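# Stand the drink can upright on the cork coaster

## Task

Get the drink can standing upright at the centre of the round cork coaster. The can must be supported by that coaster, and the coaster by the table or by the other coaster, with the gripper bearing the weight of neither. Finish by opening the gripper and withdrawing it. The result only counts if everything stays in place once the robot no longer holds it.

## Robot and tools

Robot: one six-joint arm with a two-finger parallel gripper. Joints from base outward: waist (-6.283 to 6.283 rad), shoulder (-2.059 to 2.094), elbow (-3.927 to 0.192), forearm roll (-6.283 to 6.283), wrist pitch (-1.693 to 3.142), wrist roll (-6.283 to 6.283). The elbow cannot fully straighten. The base may sit tilted relative to the table, and a mounting block under it is treated as part of the arm by the clearance check.

Frame: all positions and orientations are in the scene frame. Its origin lies on the table surface under the arm's base, +z points up, and +y is to the left when facing along +x. Distances are in metres, angles in radians, speeds in m/s and rad/s. The reported hand position can be a little off, more so at long reach.

Gripper axes: fingers point along the gripper's own +z and open and close along its own y. end_effector_position is the point between the pads with the fingers closed, roughly 2 cm short of the fingertips; closing pushes the tips about 10 mm further along +z.

A row is 8 plain numbers: x, y, z, qw, qx, qy, qz, opening. x, y, z is an absolute target position for end_effector_position; qw, qx, qy, qz is an absolute target orientation quaternion (w first) for end_effector_quat_wxyz. Both are poses in the scene frame, not offsets. opening runs from -1 (closed) to +1 (fully open, 0.084 m). Repeat the wanted quaternion in every row rather than copying a possibly drifted reported one.

execute_actions takes "actions", a list holding at most one item, and an optional boolean "pictures". An empty list only returns the current state, with images. An action item is {"rows": [...], "steps": n}: 1 to 15 rows, n from 5 to 15 control steps of 1/30 s (default 15); each row is applied for one step and the last row repeats if rows run out. A wait item is {"steps": n} with n up to 300, counted from the previous result, so time spent replying is included. A call is refused entirely, sending nothing, if a target lies more than 0.6 m from the last reported position along any gripper axis. Images come only with an empty list or pictures true.

move takes "target" (one row as above, an absolute pose) and "speed" (0.002 to 0.5 m/s, default 0.25; rotation capped at twice that value in rad/s). It drives a straight path lasting 0.5 to 10 s; longer paths are cut at 10 s before arriving. Rotation takes the shorter direction. The path ignores obstacles, and the real gripper lags it, may deviate, and may exceed the speed, mostly near full reach. The opening is applied at the start. Faster contact and a target set deeper past the contact both mean harder impact. The result adds a "move:" line: done (settled near target) or off_target, moving, held, fault; the distance to target; and limits such as paced (the sent pose was clipped) or held (a check blocked some steps, after which the arm may surge well above speed). Ending held means the final step was blocked. Images are included.

wait takes "seconds" (0 to 10) and sends nothing new; the arm keeps heading to its last clipped pose.

zoom_image takes "camera" (cam_head_left, cam_head_right, cam_high, cam_low, cam_wrist, each 504x504) and "region" [x0, y0, x1, y1] in image pixels from the top-left, at most 504 by 504, and returns an enlarged view of that camera's latest image. Calibration (K, distortion, T_world_to_cam) is given per camera and may be slightly off.

Replying without any tool call also ends things.

Motion details: each control step, the commanded pose is limited to 70 mm and 16 degrees from the measured pose, then damped inverse kinematics follows it, favouring position over orientation. After an action ends the arm only continues to the last clipped pose, so long moves need follow-up commands; check the reported pose. Joints move at most 3.14 rad/s.

Timing: the simulation keeps running while the operator thinks and writes. The last 5 steps of each action are held back and executed after the result is returned, before the next command. "Hand target" appears only when nothing is held back and shows the pose currently being driven toward.

Result lines: the state line gives gripper position, quaternion and velocities. grip_measured is the measured finger opening on the same -1 to 1 scale. "pose unreachable" means the clearance check altered or blocked a command; HELD marks each affected step. To keep a grip, command an opening well below grip_measured (lower squeezes harder, up to about 24 N per pad for objects up to about 6 cm wide); resending grip_measured holds lightly and wider parts may slip. Very fast closing can press too hard.

Faults and cautions: if a joint's contact torque hits its load limit (waist and shoulder 45.5 N m, elbow and forearm roll 27.3, wrist pitch and wrist roll 18.2, held weight included), the arm stops, backs that joint off, pauses 10 s and drops the rest of the call. Holding loads heats motors: MOTOR HOT appears from 65 °C, and at 80 °C an OVER-TEMPERATURE FAULT brakes the arm until cooled. Occasional brief tugs may act on a held part or push loose objects. Never knock or place anything off the table, avoid dropping or slamming the can, approach contacts slowly, and keep pushes gentle.

Each tool is called after "Request:" as name(argument=value, ...) on one line, values as JSON.

## Session

Request:
execute_actions(actions=[])

Scene clock: 0.00 s of 3830.00 s.
end_effector_position=(+0.5914, -0.1739, +0.3050) grip_measured=+1.00 end_effector_quat_wxyz=(-0.125, +0.540, +0.746, -0.370) end_effector_velocity=(+0.000, -0.000, +0.000) end_effector_angular_velocity=(+0.000, -0.002, -0.001)
Joint positions: [ 0.242  0.933 -2.39  -0.727  2.029 -1.756  0.084]
Joint velocities: [-0.    -0.    -0.001  0.    -0.001  0.    -0.   ]
Motor temperatures (°C, as the motors report them): [33 38 32 32 38 39]
Hand target: +0.591, -0.174, +0.305; -0.125, +0.540, +0.746, -0.370

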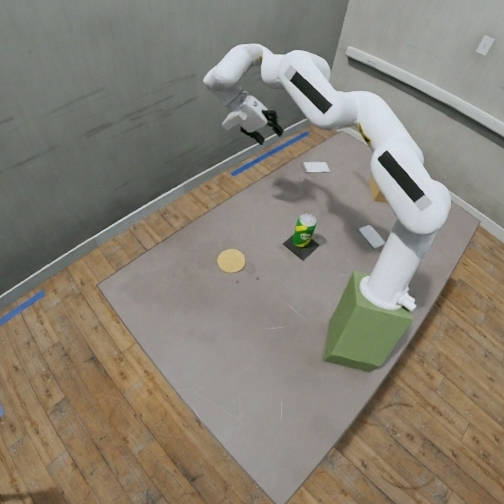

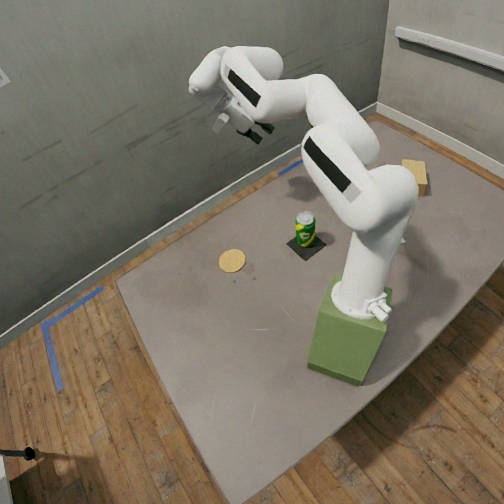

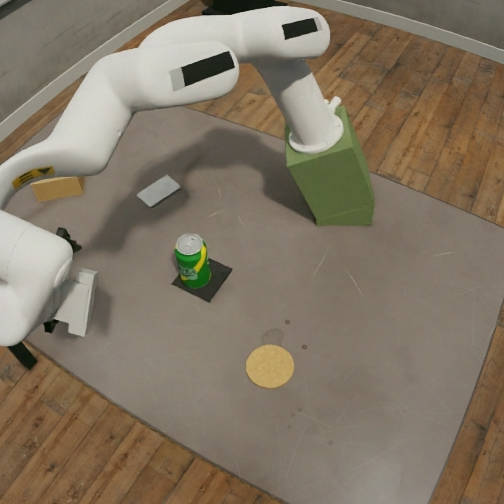

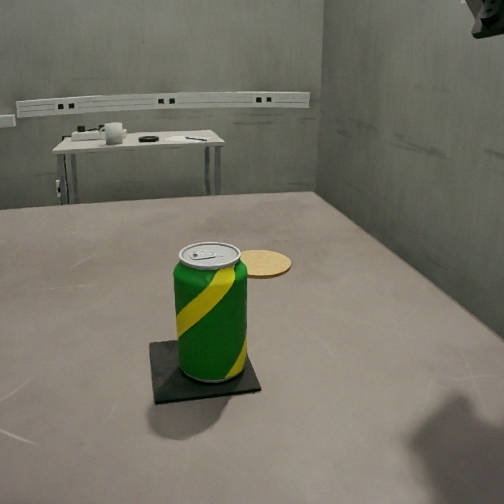

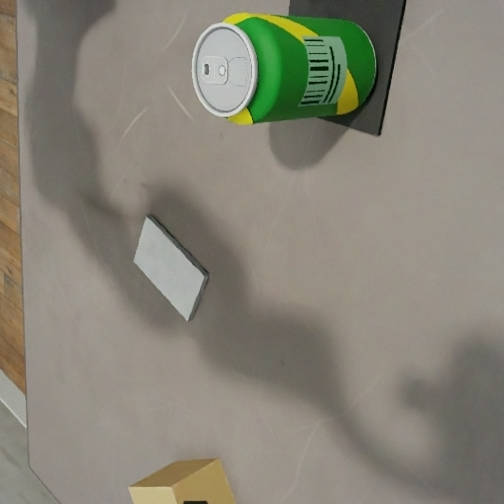

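Request:
move(target=[0.34,-0.14,0.23,0,0.6,0.8,0,1], speed=0.3)

Scene clock: 2.23 s of 3830.00 s.
end_effector_position=(+0.3413, -0.1406, +0.2302) grip_measured=+1.00 end_effector_quat_wxyz=(+0.000, +0.600, +0.800, -0.001) end_effector_velocity=(-0.002, +0.001, -0.001) end_effector_angular_velocity=(+0.004, -0.001, +0.004)
Joint positions: [-0.118 -0.419 -0.291 -0.603  0.5   -1.612  0.084]
Joint velocities: [-0.002 -0.005  0.008  0.004 -0.006 -0.009  0.   ]
Motor temperatures (°C, as the motors report them): [33 39 33 32 38 39]
Hand target: +0.341, -0.141, +0.230; +0.000, +0.601, +0.800, -0.001
Off the commanded pose: 0.001 m, 0 deg.
Kept back: nothing.
move: done
camera_calibration (this result's frames):
cam_wrist: T_world_to_cam=[[0.96322, 0.268669, 0.00492224, -0.258776], [0.268712, -0.963121, -0.0138225, -0.155207], [0.00102703, 0.0146368, -0.999892, 0.362621], [0, 0, 0, 1]] pos_world=[0.290592, -0.0852653, 0.36171]

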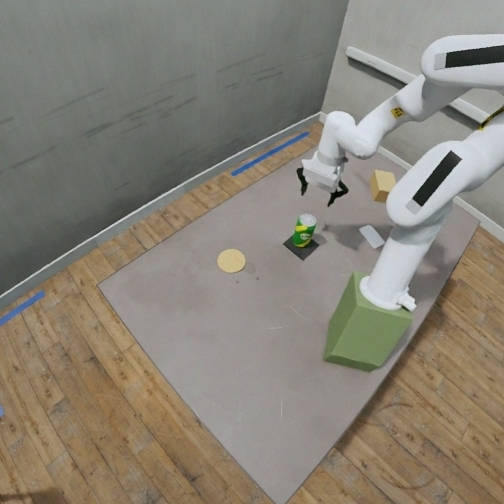

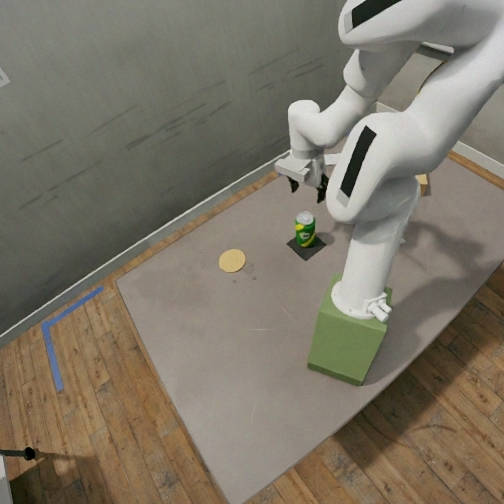

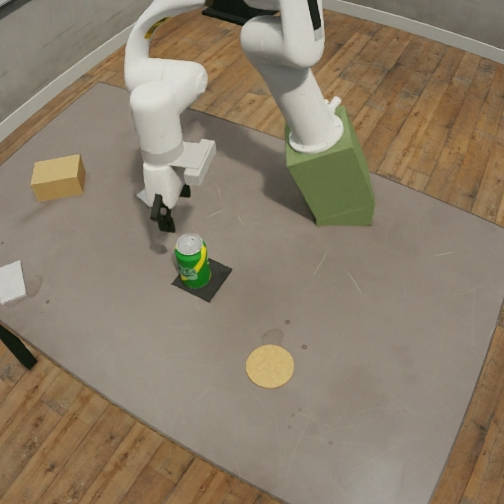

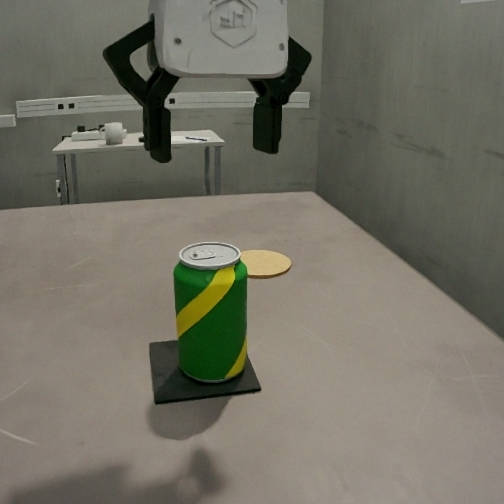

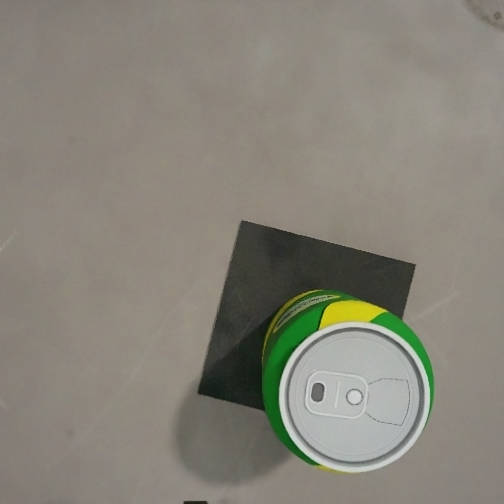

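Request:
move(target=[0.343,-0.13,0.095,0,0.6,0.8,0,1], speed=0.15)

Scene clock: 3.93 s of 3830.00 s.
end_effector_position=(+0.3432, -0.1300, +0.0948) grip_measured=+1.00 end_effector_quat_wxyz=(-0.001, +0.600, +0.800, -0.000) end_effector_velocity=(-0.001, +0.001, -0.001) end_effector_angular_velocity=(-0.001, -0.005, -0.003)
Joint positions: [-0.319  0.227 -0.563 -1.552  0.212 -0.802  0.084]
Joint velocities: [-0.002  0.005 -0.003 -0.035 -0.002  0.036 -0.   ]
Motor temperatures (°C, as the motors report them): [33 39 33 32 38 39]
Hand target: +0.343, -0.130, +0.095; -0.001, +0.600, +0.800, -0.000
Off the commanded pose: 0.000 m, 0 deg.
Kept back: nothing.
move: done
camera_calibration (this result's frames):
cam_wrist: T_world_to_cam=[[0.962893, 0.269858, 0.00373929, -0.26237], [0.269882, -0.962748, -0.016732, -0.147467], [-0.00091526, 0.0171203, -0.999853, 0.228073], [0, 0, 0, 1]] pos_world=[0.292642, -0.0750755, 0.226553]

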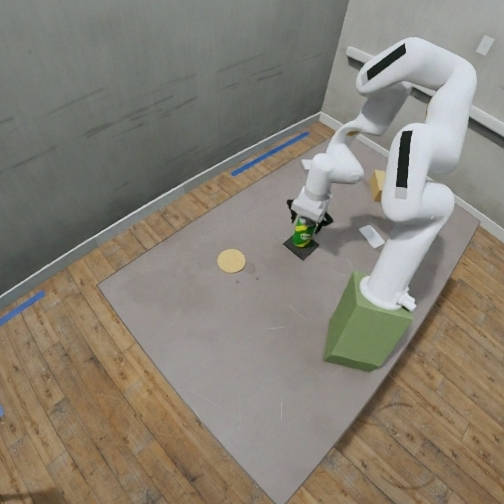

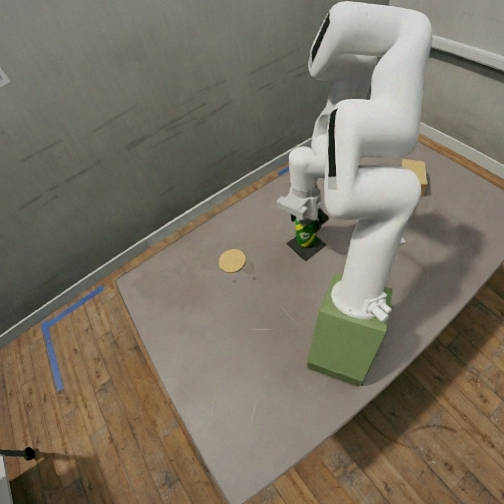

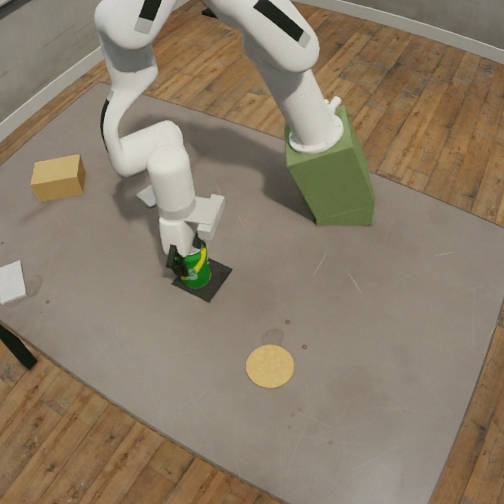

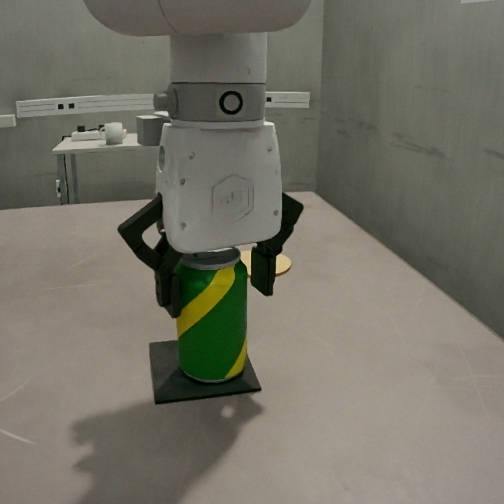

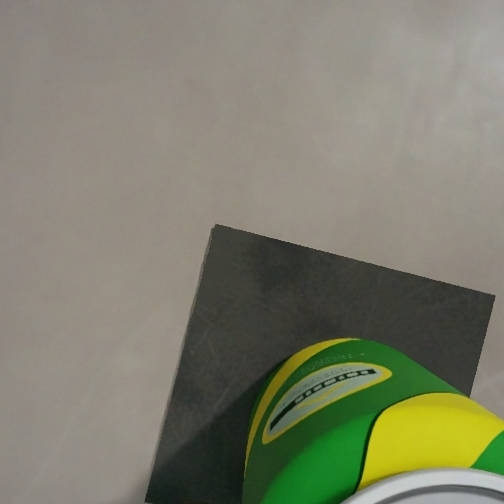

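Request:
move(target=[0.34,-0.132,0.095,0,0.6,0.8,0,0.2], speed=0.05)

Request:
move(target=[0.34,-0.132,0.17,0,0.6,0.8,0,0.2], speed=0.15)

Request:
move(target=[0.455,0.108,0.16,0,0.6,0.8,0,0.2], speed=0.25)

Scene clock: 4.87 s of 3830.00 s.
end_effector_position=(+0.3398, -0.1320, +0.0949) grip_measured=+0.54 end_effector_quat_wxyz=(-0.000, +0.600, +0.800, -0.000) end_effector_velocity=(+0.001, -0.000, +0.000) end_effector_angular_velocity=(-0.002, -0.001, +0.002)
Joint positions: [-0.33   0.222 -0.557 -1.575  0.209 -0.789  0.067]
Joint velocities: [ 0.002 -0.    -0.001 -0.002  0.002  0.002 -0.   ]
Motor temperatures (°C, as the motors report them): [33 39 33 32 38 39]
Hand target: +0.340, -0.132, +0.095; -0.000, +0.600, +0.800, -0.000
Off the commanded pose: 0.000 m, 0 deg.
Kept back: nothing.
move: done
camera_calibration (this result's frames):
cam_wrist: T_world_to_cam=[[0.962907, 0.269793, 0.00472006, -0.258667], [0.269834, -0.962783, -0.0154247, -0.14859], [0.000382927, 0.0161262, -0.99987, 0.227651], [0, 0, 0, 1]] pos_world=[0.289079, -0.0769442, 0.226551]

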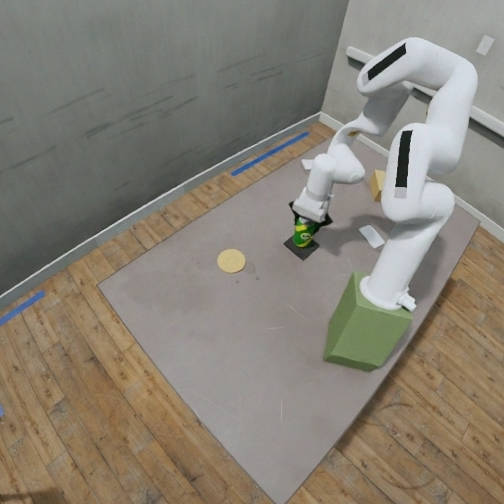

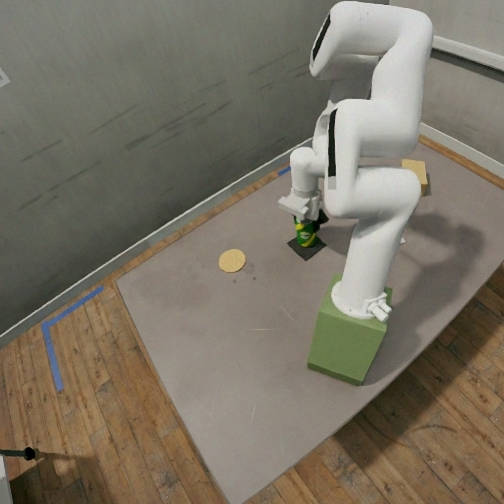

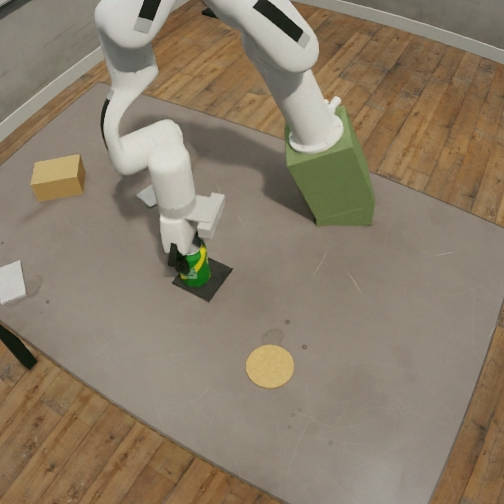

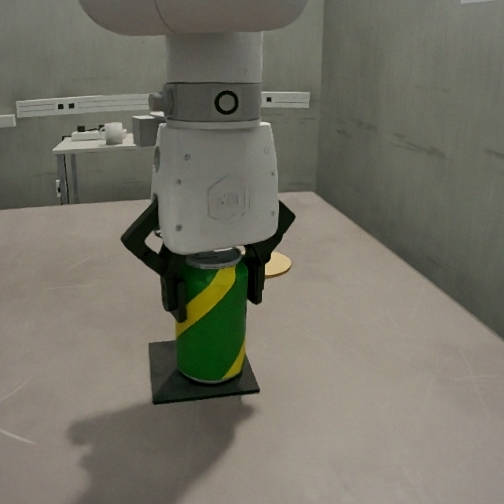

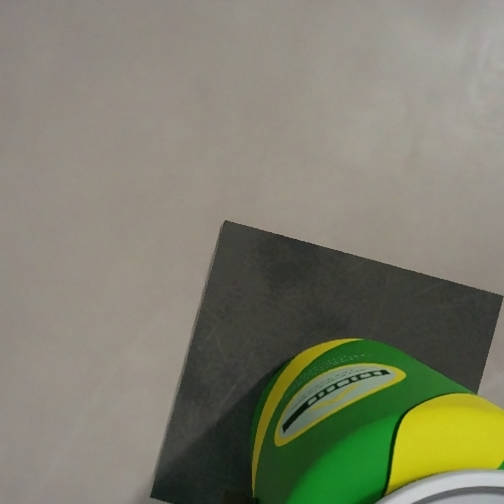

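Scene clock: 5.90 s of 3830.00 s.
end_effector_position=(+0.3399, -0.1320, +0.1700) grip_measured=+0.54 end_effector_quat_wxyz=(+0.001, +0.600, +0.800, +0.000) end_effector_velocity=(-0.000, -0.001, +0.001) end_effector_angular_velocity=(+0.004, +0.005, -0.001)
Joint positions: [-0.225 -0.138 -0.347 -0.97   0.295 -1.314  0.067]
Joint velocities: [ 0.001 -0.004  0.001  0.03   0.005 -0.027 -0.   ]
Motor temperatures (°C, as the motors report them): [33 39 33 32 38 39]
Hand target: +0.340, -0.132, +0.170; +0.001, +0.600, +0.800, +0.000
Off the commanded pose: 0.000 m, 0 deg.
Kept back: nothing.
move: done
camera_calibration (this result's frames):
cam_wrist: T_world_to_cam=[[0.962893, 0.269815, 0.00612283, -0.259354], [0.269877, -0.962788, -0.0143318, -0.147658], [0.00202806, 0.0154524, -0.999879, 0.302091], [0, 0, 0, 1]] pos_world=[0.288967, -0.0768534, 0.301526]

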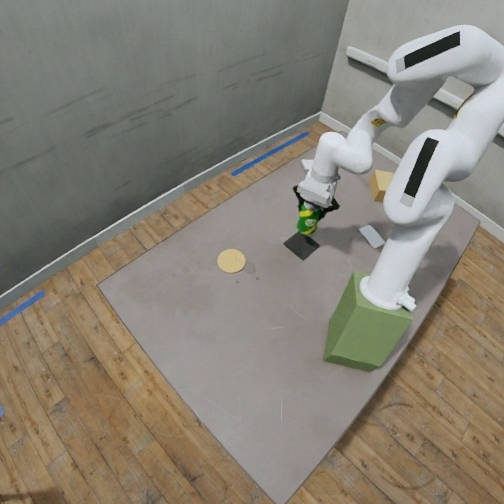

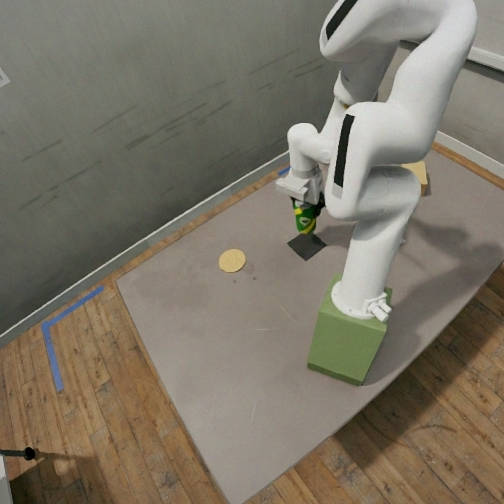

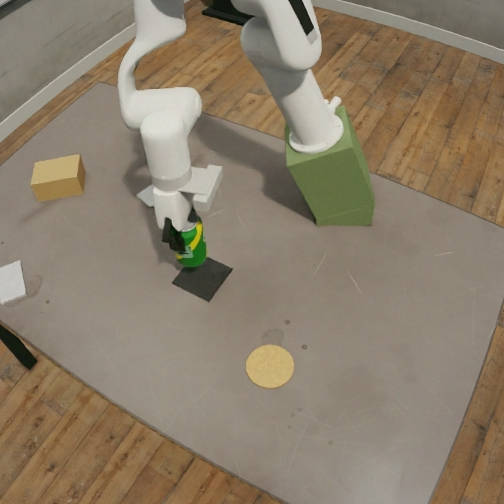

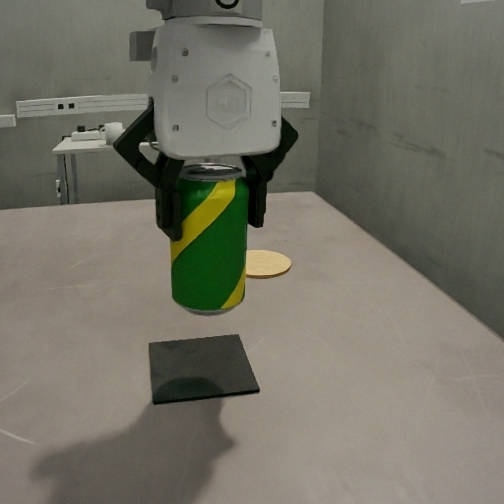

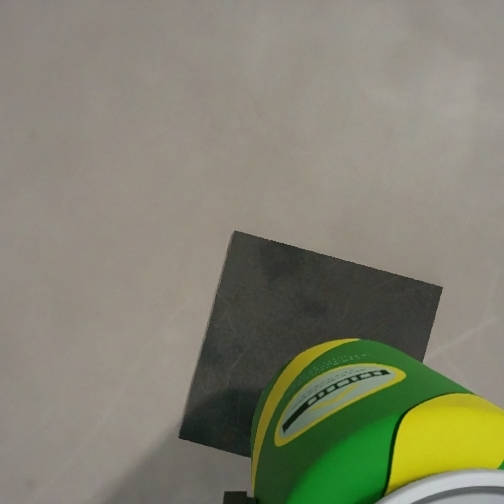

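Scene clock: 7.40 s of 3830.00 s.
end_effector_position=(+0.4545, +0.1088, +0.1605) grip_measured=+0.54 end_effector_quat_wxyz=(-0.002, +0.600, +0.800, +0.001) end_effector_velocity=(+0.003, +0.002, +0.002) end_effector_angular_velocity=(+0.001, -0.004, -0.001)
Joint positions: [ 0.445  0.418 -0.895 -0.816  0.534 -0.83   0.067]
Joint velocities: [ 0.004  0.002 -0.008  0.003  0.003 -0.    -0.   ]
Motor temperatures (°C, as the motors report them): [33 39 33 32 38 39]
Hand target: +0.455, +0.109, +0.161; -0.002, +0.600, +0.800, +0.001
Off the commanded pose: 0.001 m, 0 deg.
Kept back: nothing.
move: done
camera_calibration (this result's frames):
cam_wrist: T_world_to_cam=[[0.963225, 0.268656, 0.00471388, -0.434433], [0.268696, -0.963036, -0.0190953, 0.0544089], [-0.00059042, 0.0196596, -0.999807, 0.289362], [0, 0, 0, 1]] pos_world=[0.404008, 0.163422, 0.292392]

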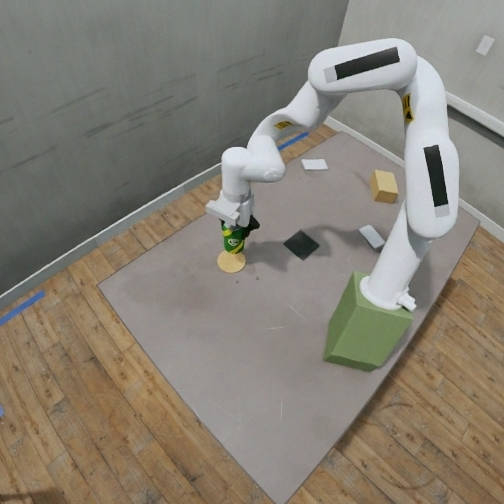

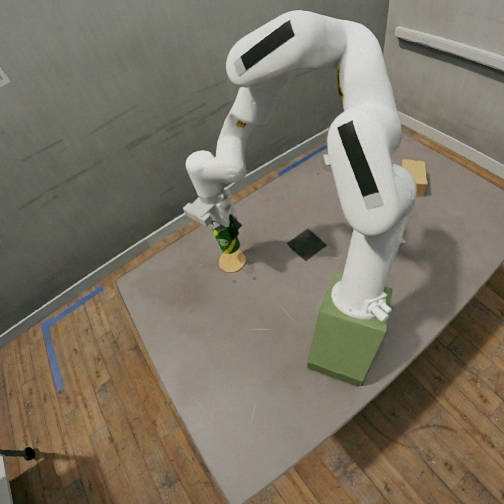

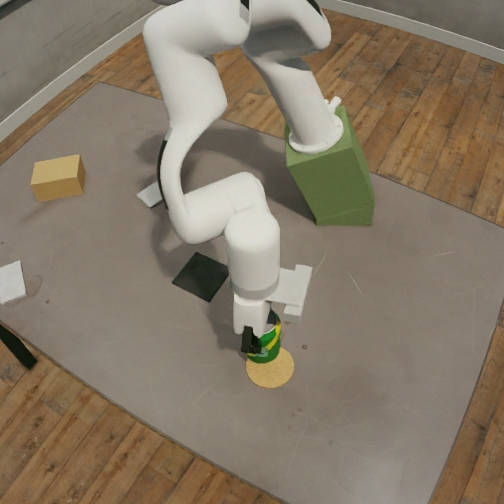

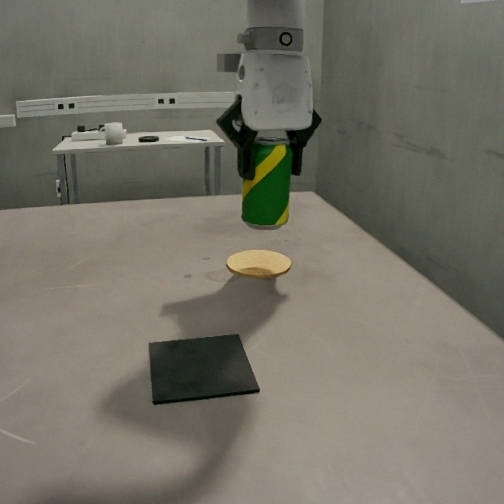

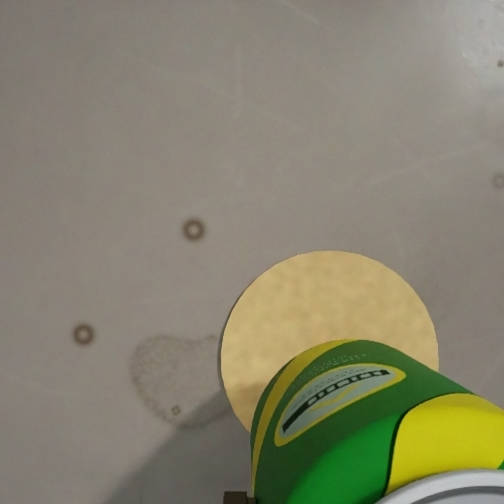

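Request:
move(target=[0.448,0.121,0.105,0,0.6,0.8,0,0.2], speed=0.1)

Request:
zoom_image(camera="cam_high", region=[200,300,340,420])

Request:
zoom_image(camera="cam_low", region=[200,200,320,300])

Request:
zoom_image(camera="cam_head_left", region=[190,220,280,290])

Scene clock: 8.83 s of 3830.00 s.
end_effector_position=(+0.4485, +0.1211, +0.1053) grip_measured=+0.54 end_effector_quat_wxyz=(+0.000, +0.600, +0.800, +0.000) end_effector_velocity=(-0.004, -0.001, -0.003) end_effector_angular_velocity=(-0.004, +0.007, +0.003)
Joint positions: [ 0.409  0.591 -0.969 -0.981  0.462 -0.682  0.067]
Joint velocities: [-0.001  0.004  0.003 -0.002  0.002  0.001 -0.   ]
Motor temperatures (°C, as the motors report them): [33 39 34 32 39 39]
Hand target: +0.448, +0.121, +0.105; -0.000, +0.600, +0.800, -0.000
Off the commanded pose: 0.001 m, 0 deg.
Kept back: nothing.
move: done
camera_calibration (this result's frames):
cam_wrist: T_world_to_cam=[[0.962988, 0.269481, 0.00584919, -0.43181], [0.269541, -0.962864, -0.0154907, 0.0660487], [0.00145753, 0.0164939, -0.999863, 0.233368], [0, 0, 0, 1]] pos_world=[0.397685, 0.176112, 0.236885]

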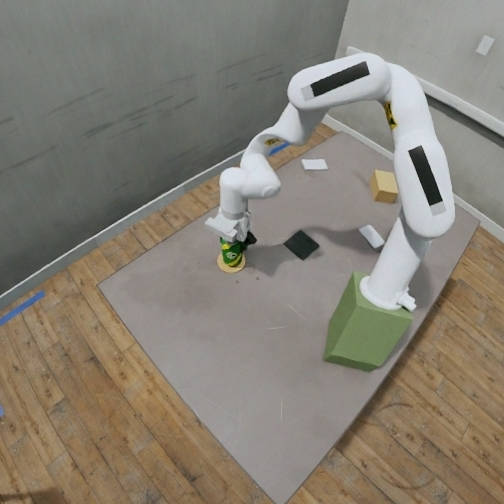

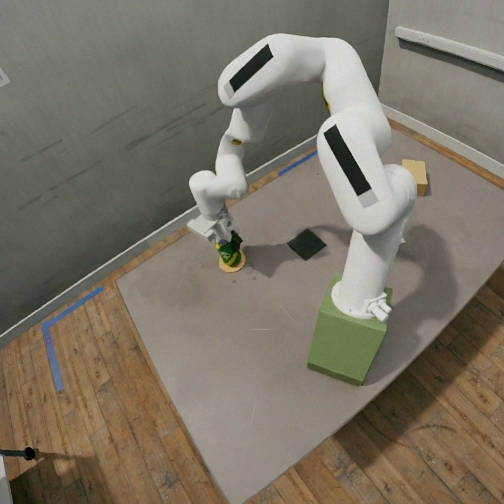

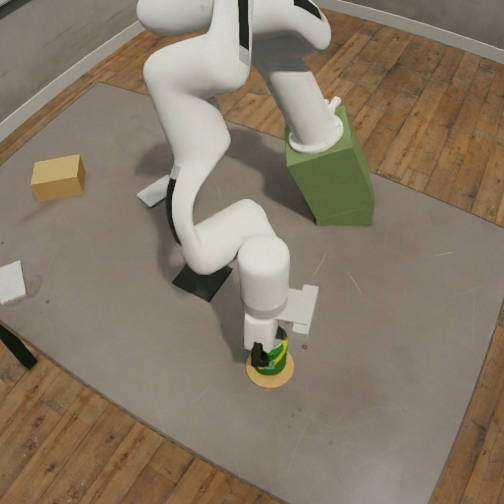

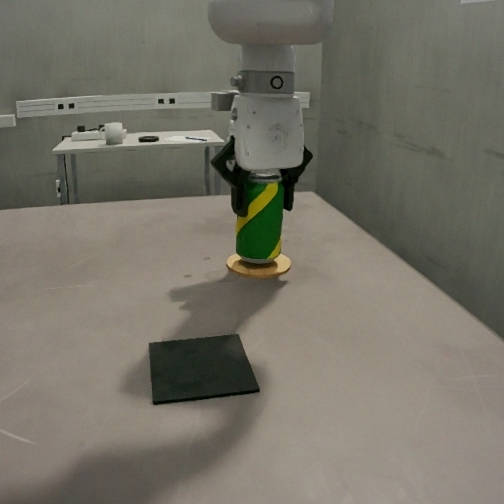

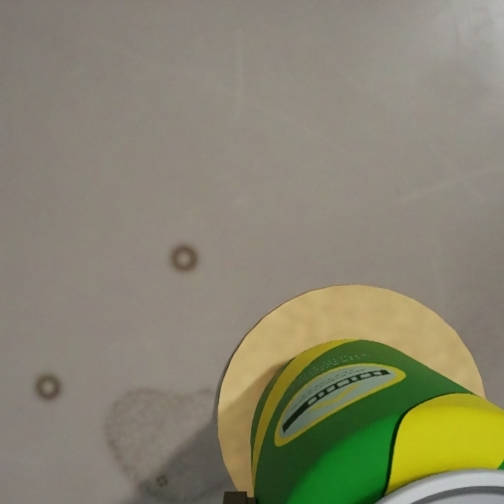

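Region (200, 300, 340, 420) of cam_high's 504x504 image, scaled by 3.600, with more detail than that image has; it fills the top 432 rows of this view, and the rest is white.

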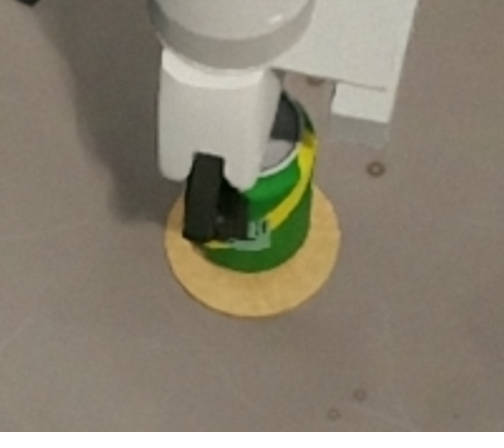

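Region (200, 200, 320, 300) of cam_low's 504x504 image, scaled by 4.200, with more detail than that image has.

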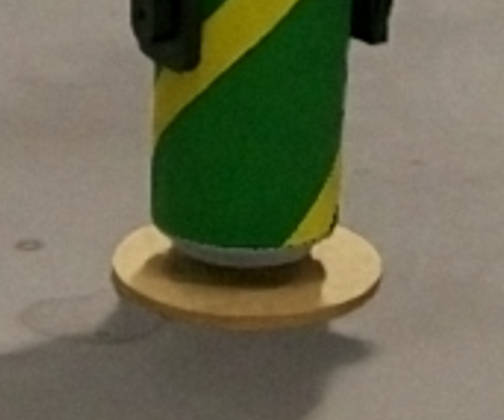

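Region (190, 220, 280, 290) of cam_head_left's 504x504 image, scaled by 5.600, with more detail than that image has.

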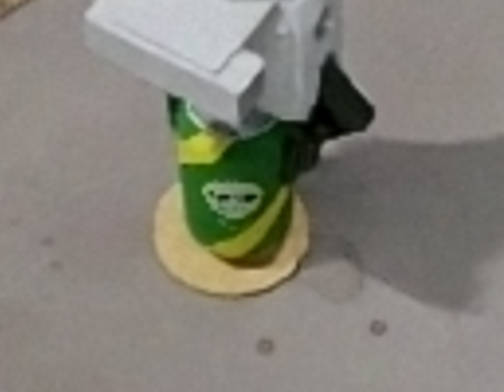

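Request:
move(target=[0.449,0.124,0.096,0,0.6,0.8,0,0.2], speed=0.03)

Request:
move(target=[0.449,0.124,0.096,0,0.6,0.8,0,1])

Request:
move(target=[0.449,0.124,0.22,0,0.6,0.8,0,1], speed=0.2)

Scene clock: 9.77 s of 3830.00 s.
end_effector_position=(+0.4498, +0.1243, +0.0968) grip_measured=+0.54 end_effector_quat_wxyz=(+0.000, +0.600, +0.800, +0.001) end_effector_velocity=(+0.001, +0.000, -0.000) end_effector_angular_velocity=(+0.002, -0.002, -0.001)
Joint positions: [ 0.405  0.622 -0.991 -1.     0.455 -0.664  0.067]
Joint velocities: [-0.001  0.001 -0.002 -0.002 -0.002  0.002  0.   ]
Motor temperatures (°C, as the motors report them): [33 39 34 32 39 39]
Hand target: +0.449, +0.124, +0.096; -0.000, +0.600, +0.800, -0.000
Off the commanded pose: 0.001 m, 0 deg.
Kept back: nothing.
move: done
camera_calibration (this result's frames):
cam_wrist: T_world_to_cam=[[0.962941, 0.269615, 0.00728493, -0.434008], [0.269699, -0.962817, -0.0156605, 0.0685625], [0.00279176, 0.0170449, -0.999851, 0.224166], [0, 0, 0, 1]] pos_world=[0.398807, 0.179207, 0.228368]

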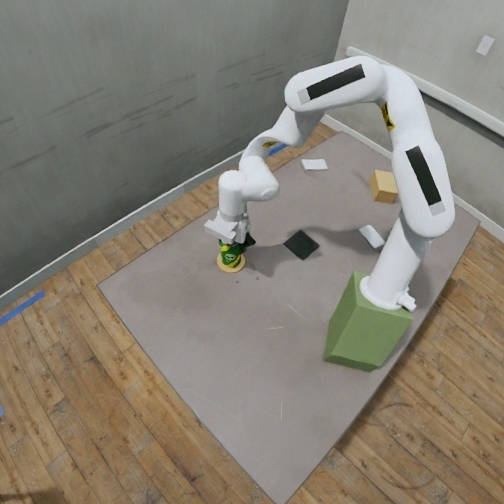

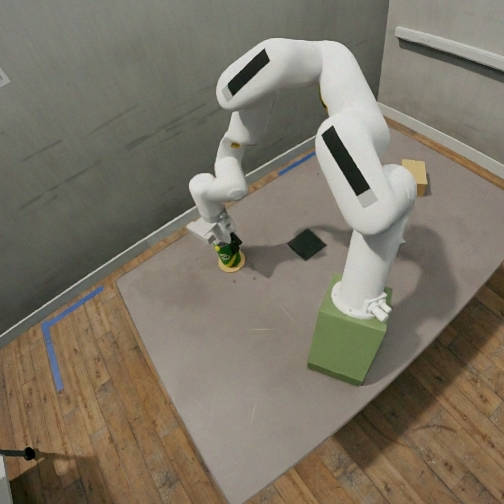

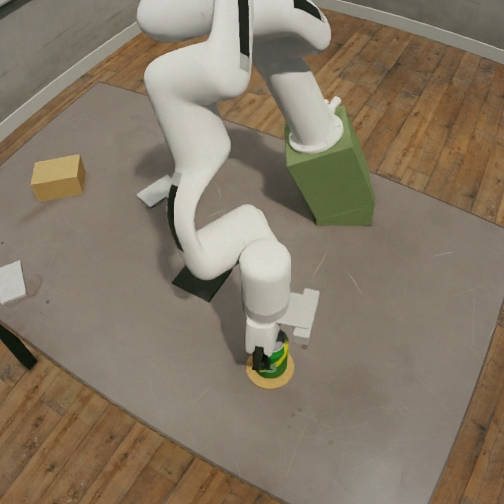

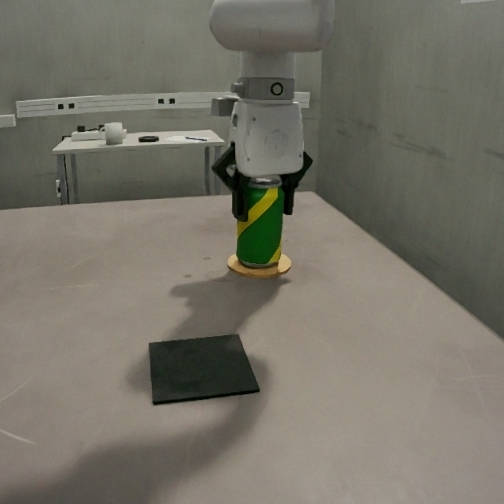

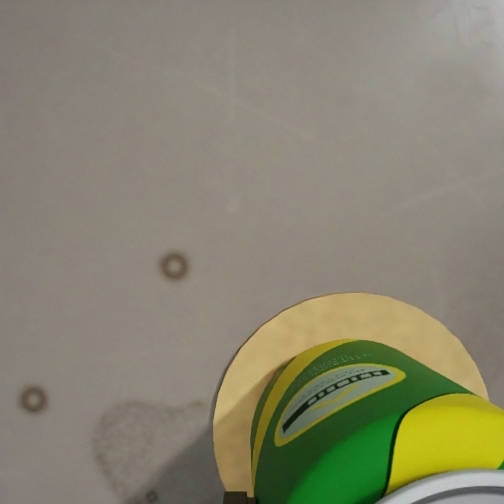

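Scene clock: 10.47 s of 3830.00 s.
end_effector_position=(+0.4490, +0.1240, +0.0960) grip_measured=+1.00 end_effector_quat_wxyz=(+0.000, +0.600, +0.800, +0.000) end_effector_velocity=(+0.001, +0.001, +0.001) end_effector_angular_velocity=(+0.001, -0.003, +0.001)
Joint positions: [ 0.405  0.623 -0.991 -1.001  0.456 -0.664  0.084]
Joint velocities: [ 0.002 -0.001 -0.001 -0.    -0.    -0.     0.   ]
Motor temperatures (°C, as the motors report them): [33 40 34 32 39 39]
Hand target: +0.449, +0.124, +0.096; +0.000, +0.600, +0.800, -0.000
Off the commanded pose: 0.000 m, 0 deg.
Kept back: nothing.
move: done
camera_calibration (this result's frames):
cam_wrist: T_world_to_cam=[[0.962908, 0.269778, 0.00530004, -0.432963], [0.269828, -0.962787, -0.0153314, 0.0684132], [0.000966732, 0.0161929, -0.999868, 0.224318], [0, 0, 0, 1]] pos_world=[0.398227, 0.179039, 0.227632]

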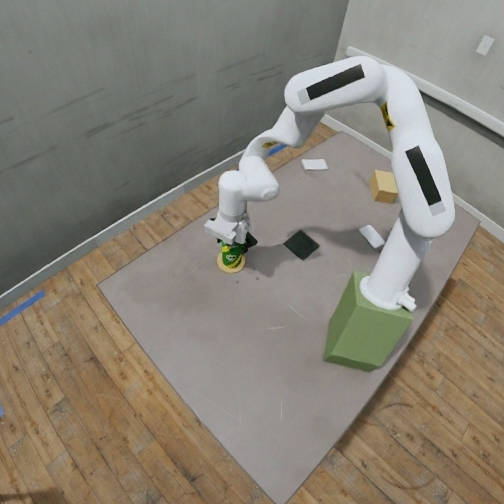

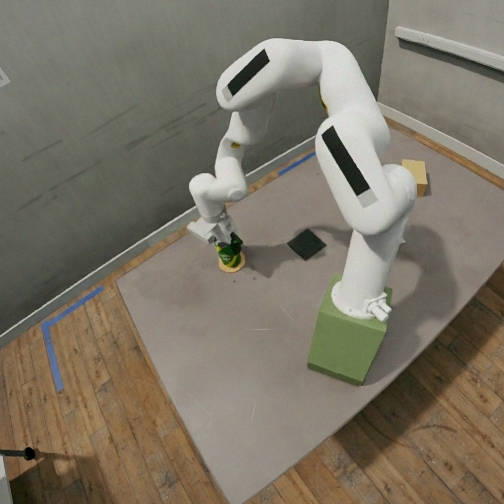

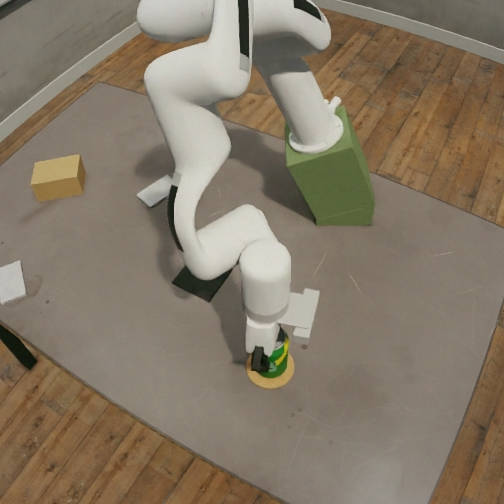

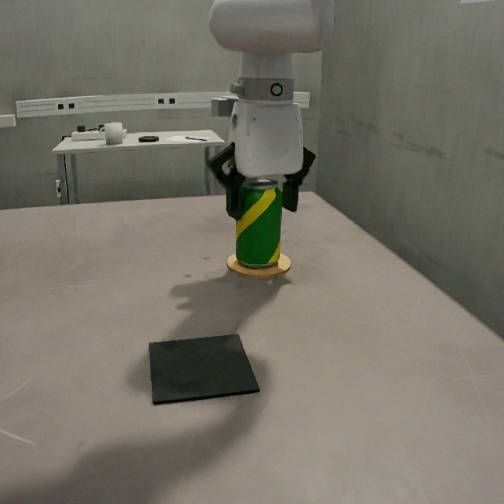

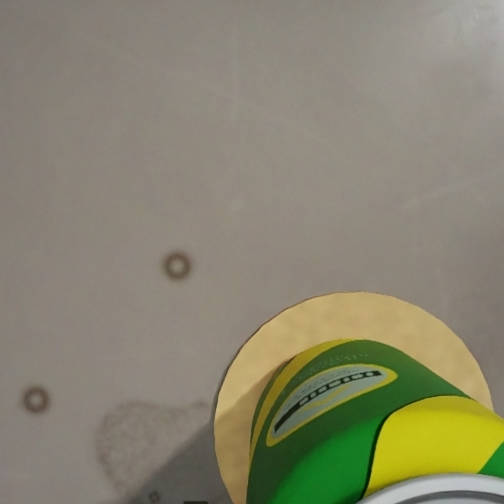

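Scene clock: 11.57 s of 3830.00 s.
end_effector_position=(+0.4482, +0.1238, +0.2196) grip_measured=+1.00 end_effector_quat_wxyz=(-0.000, +0.600, +0.800, -0.000) end_effector_velocity=(+0.004, -0.000, +0.004) end_effector_angular_velocity=(+0.004, -0.007, -0.004)
Joint positions: [ 0.552  0.279 -0.865 -0.677  0.654 -0.888  0.084]
Joint velocities: [-0.    -0.006 -0.005  0.002  0.001 -0.002  0.   ]
Motor temperatures (°C, as the motors report them): [33 40 34 32 39 39]
Hand target: +0.449, +0.124, +0.220; -0.000, +0.600, +0.800, +0.000
Off the commanded pose: 0.001 m, 0 deg.
Kept back: nothing.
move: done
camera_calibration (this result's frames):
cam_wrist: T_world_to_cam=[[0.962819, 0.270113, 0.00425991, -0.432532], [0.270147, -0.962697, -0.0153234, 0.0702056], [-0.0000380571, 0.0159045, -0.999874, 0.348364], [0, 0, 0, 1]] pos_world=[0.397497, 0.178879, 0.351238]

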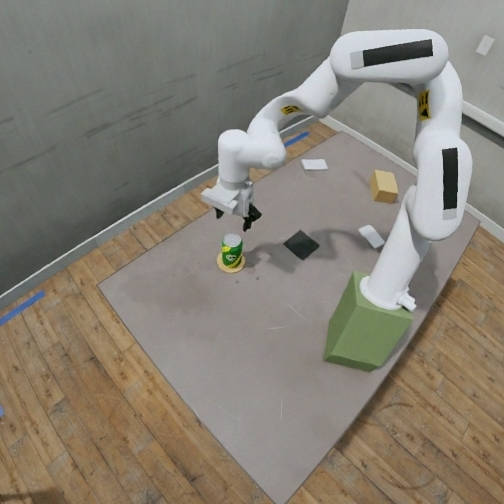

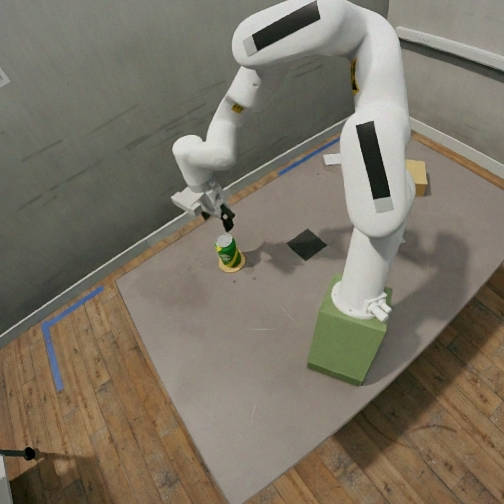

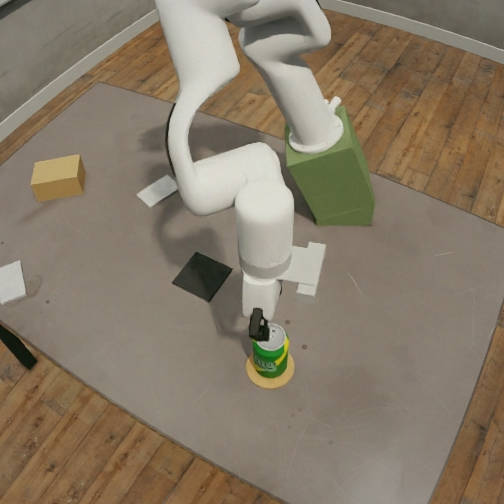

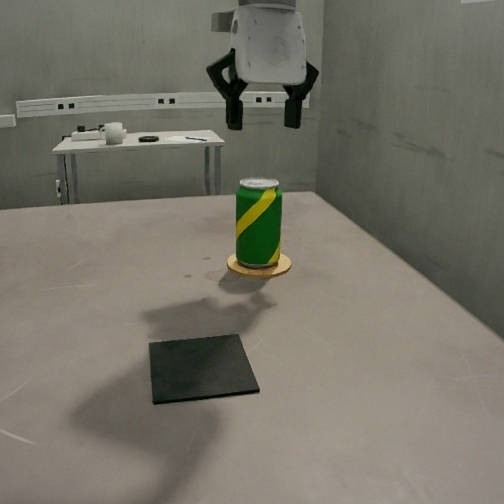

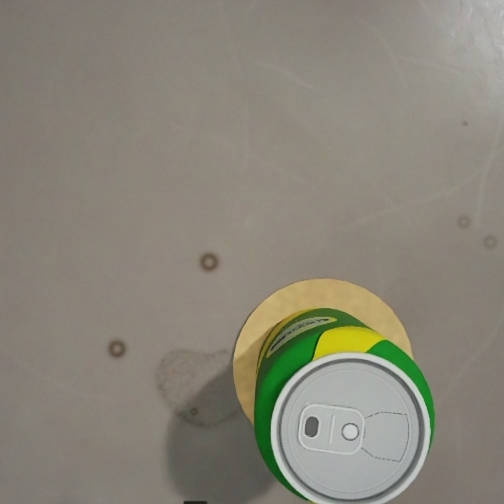

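Request:
finished_scene(scene=1)

The scene is finished: the task was done.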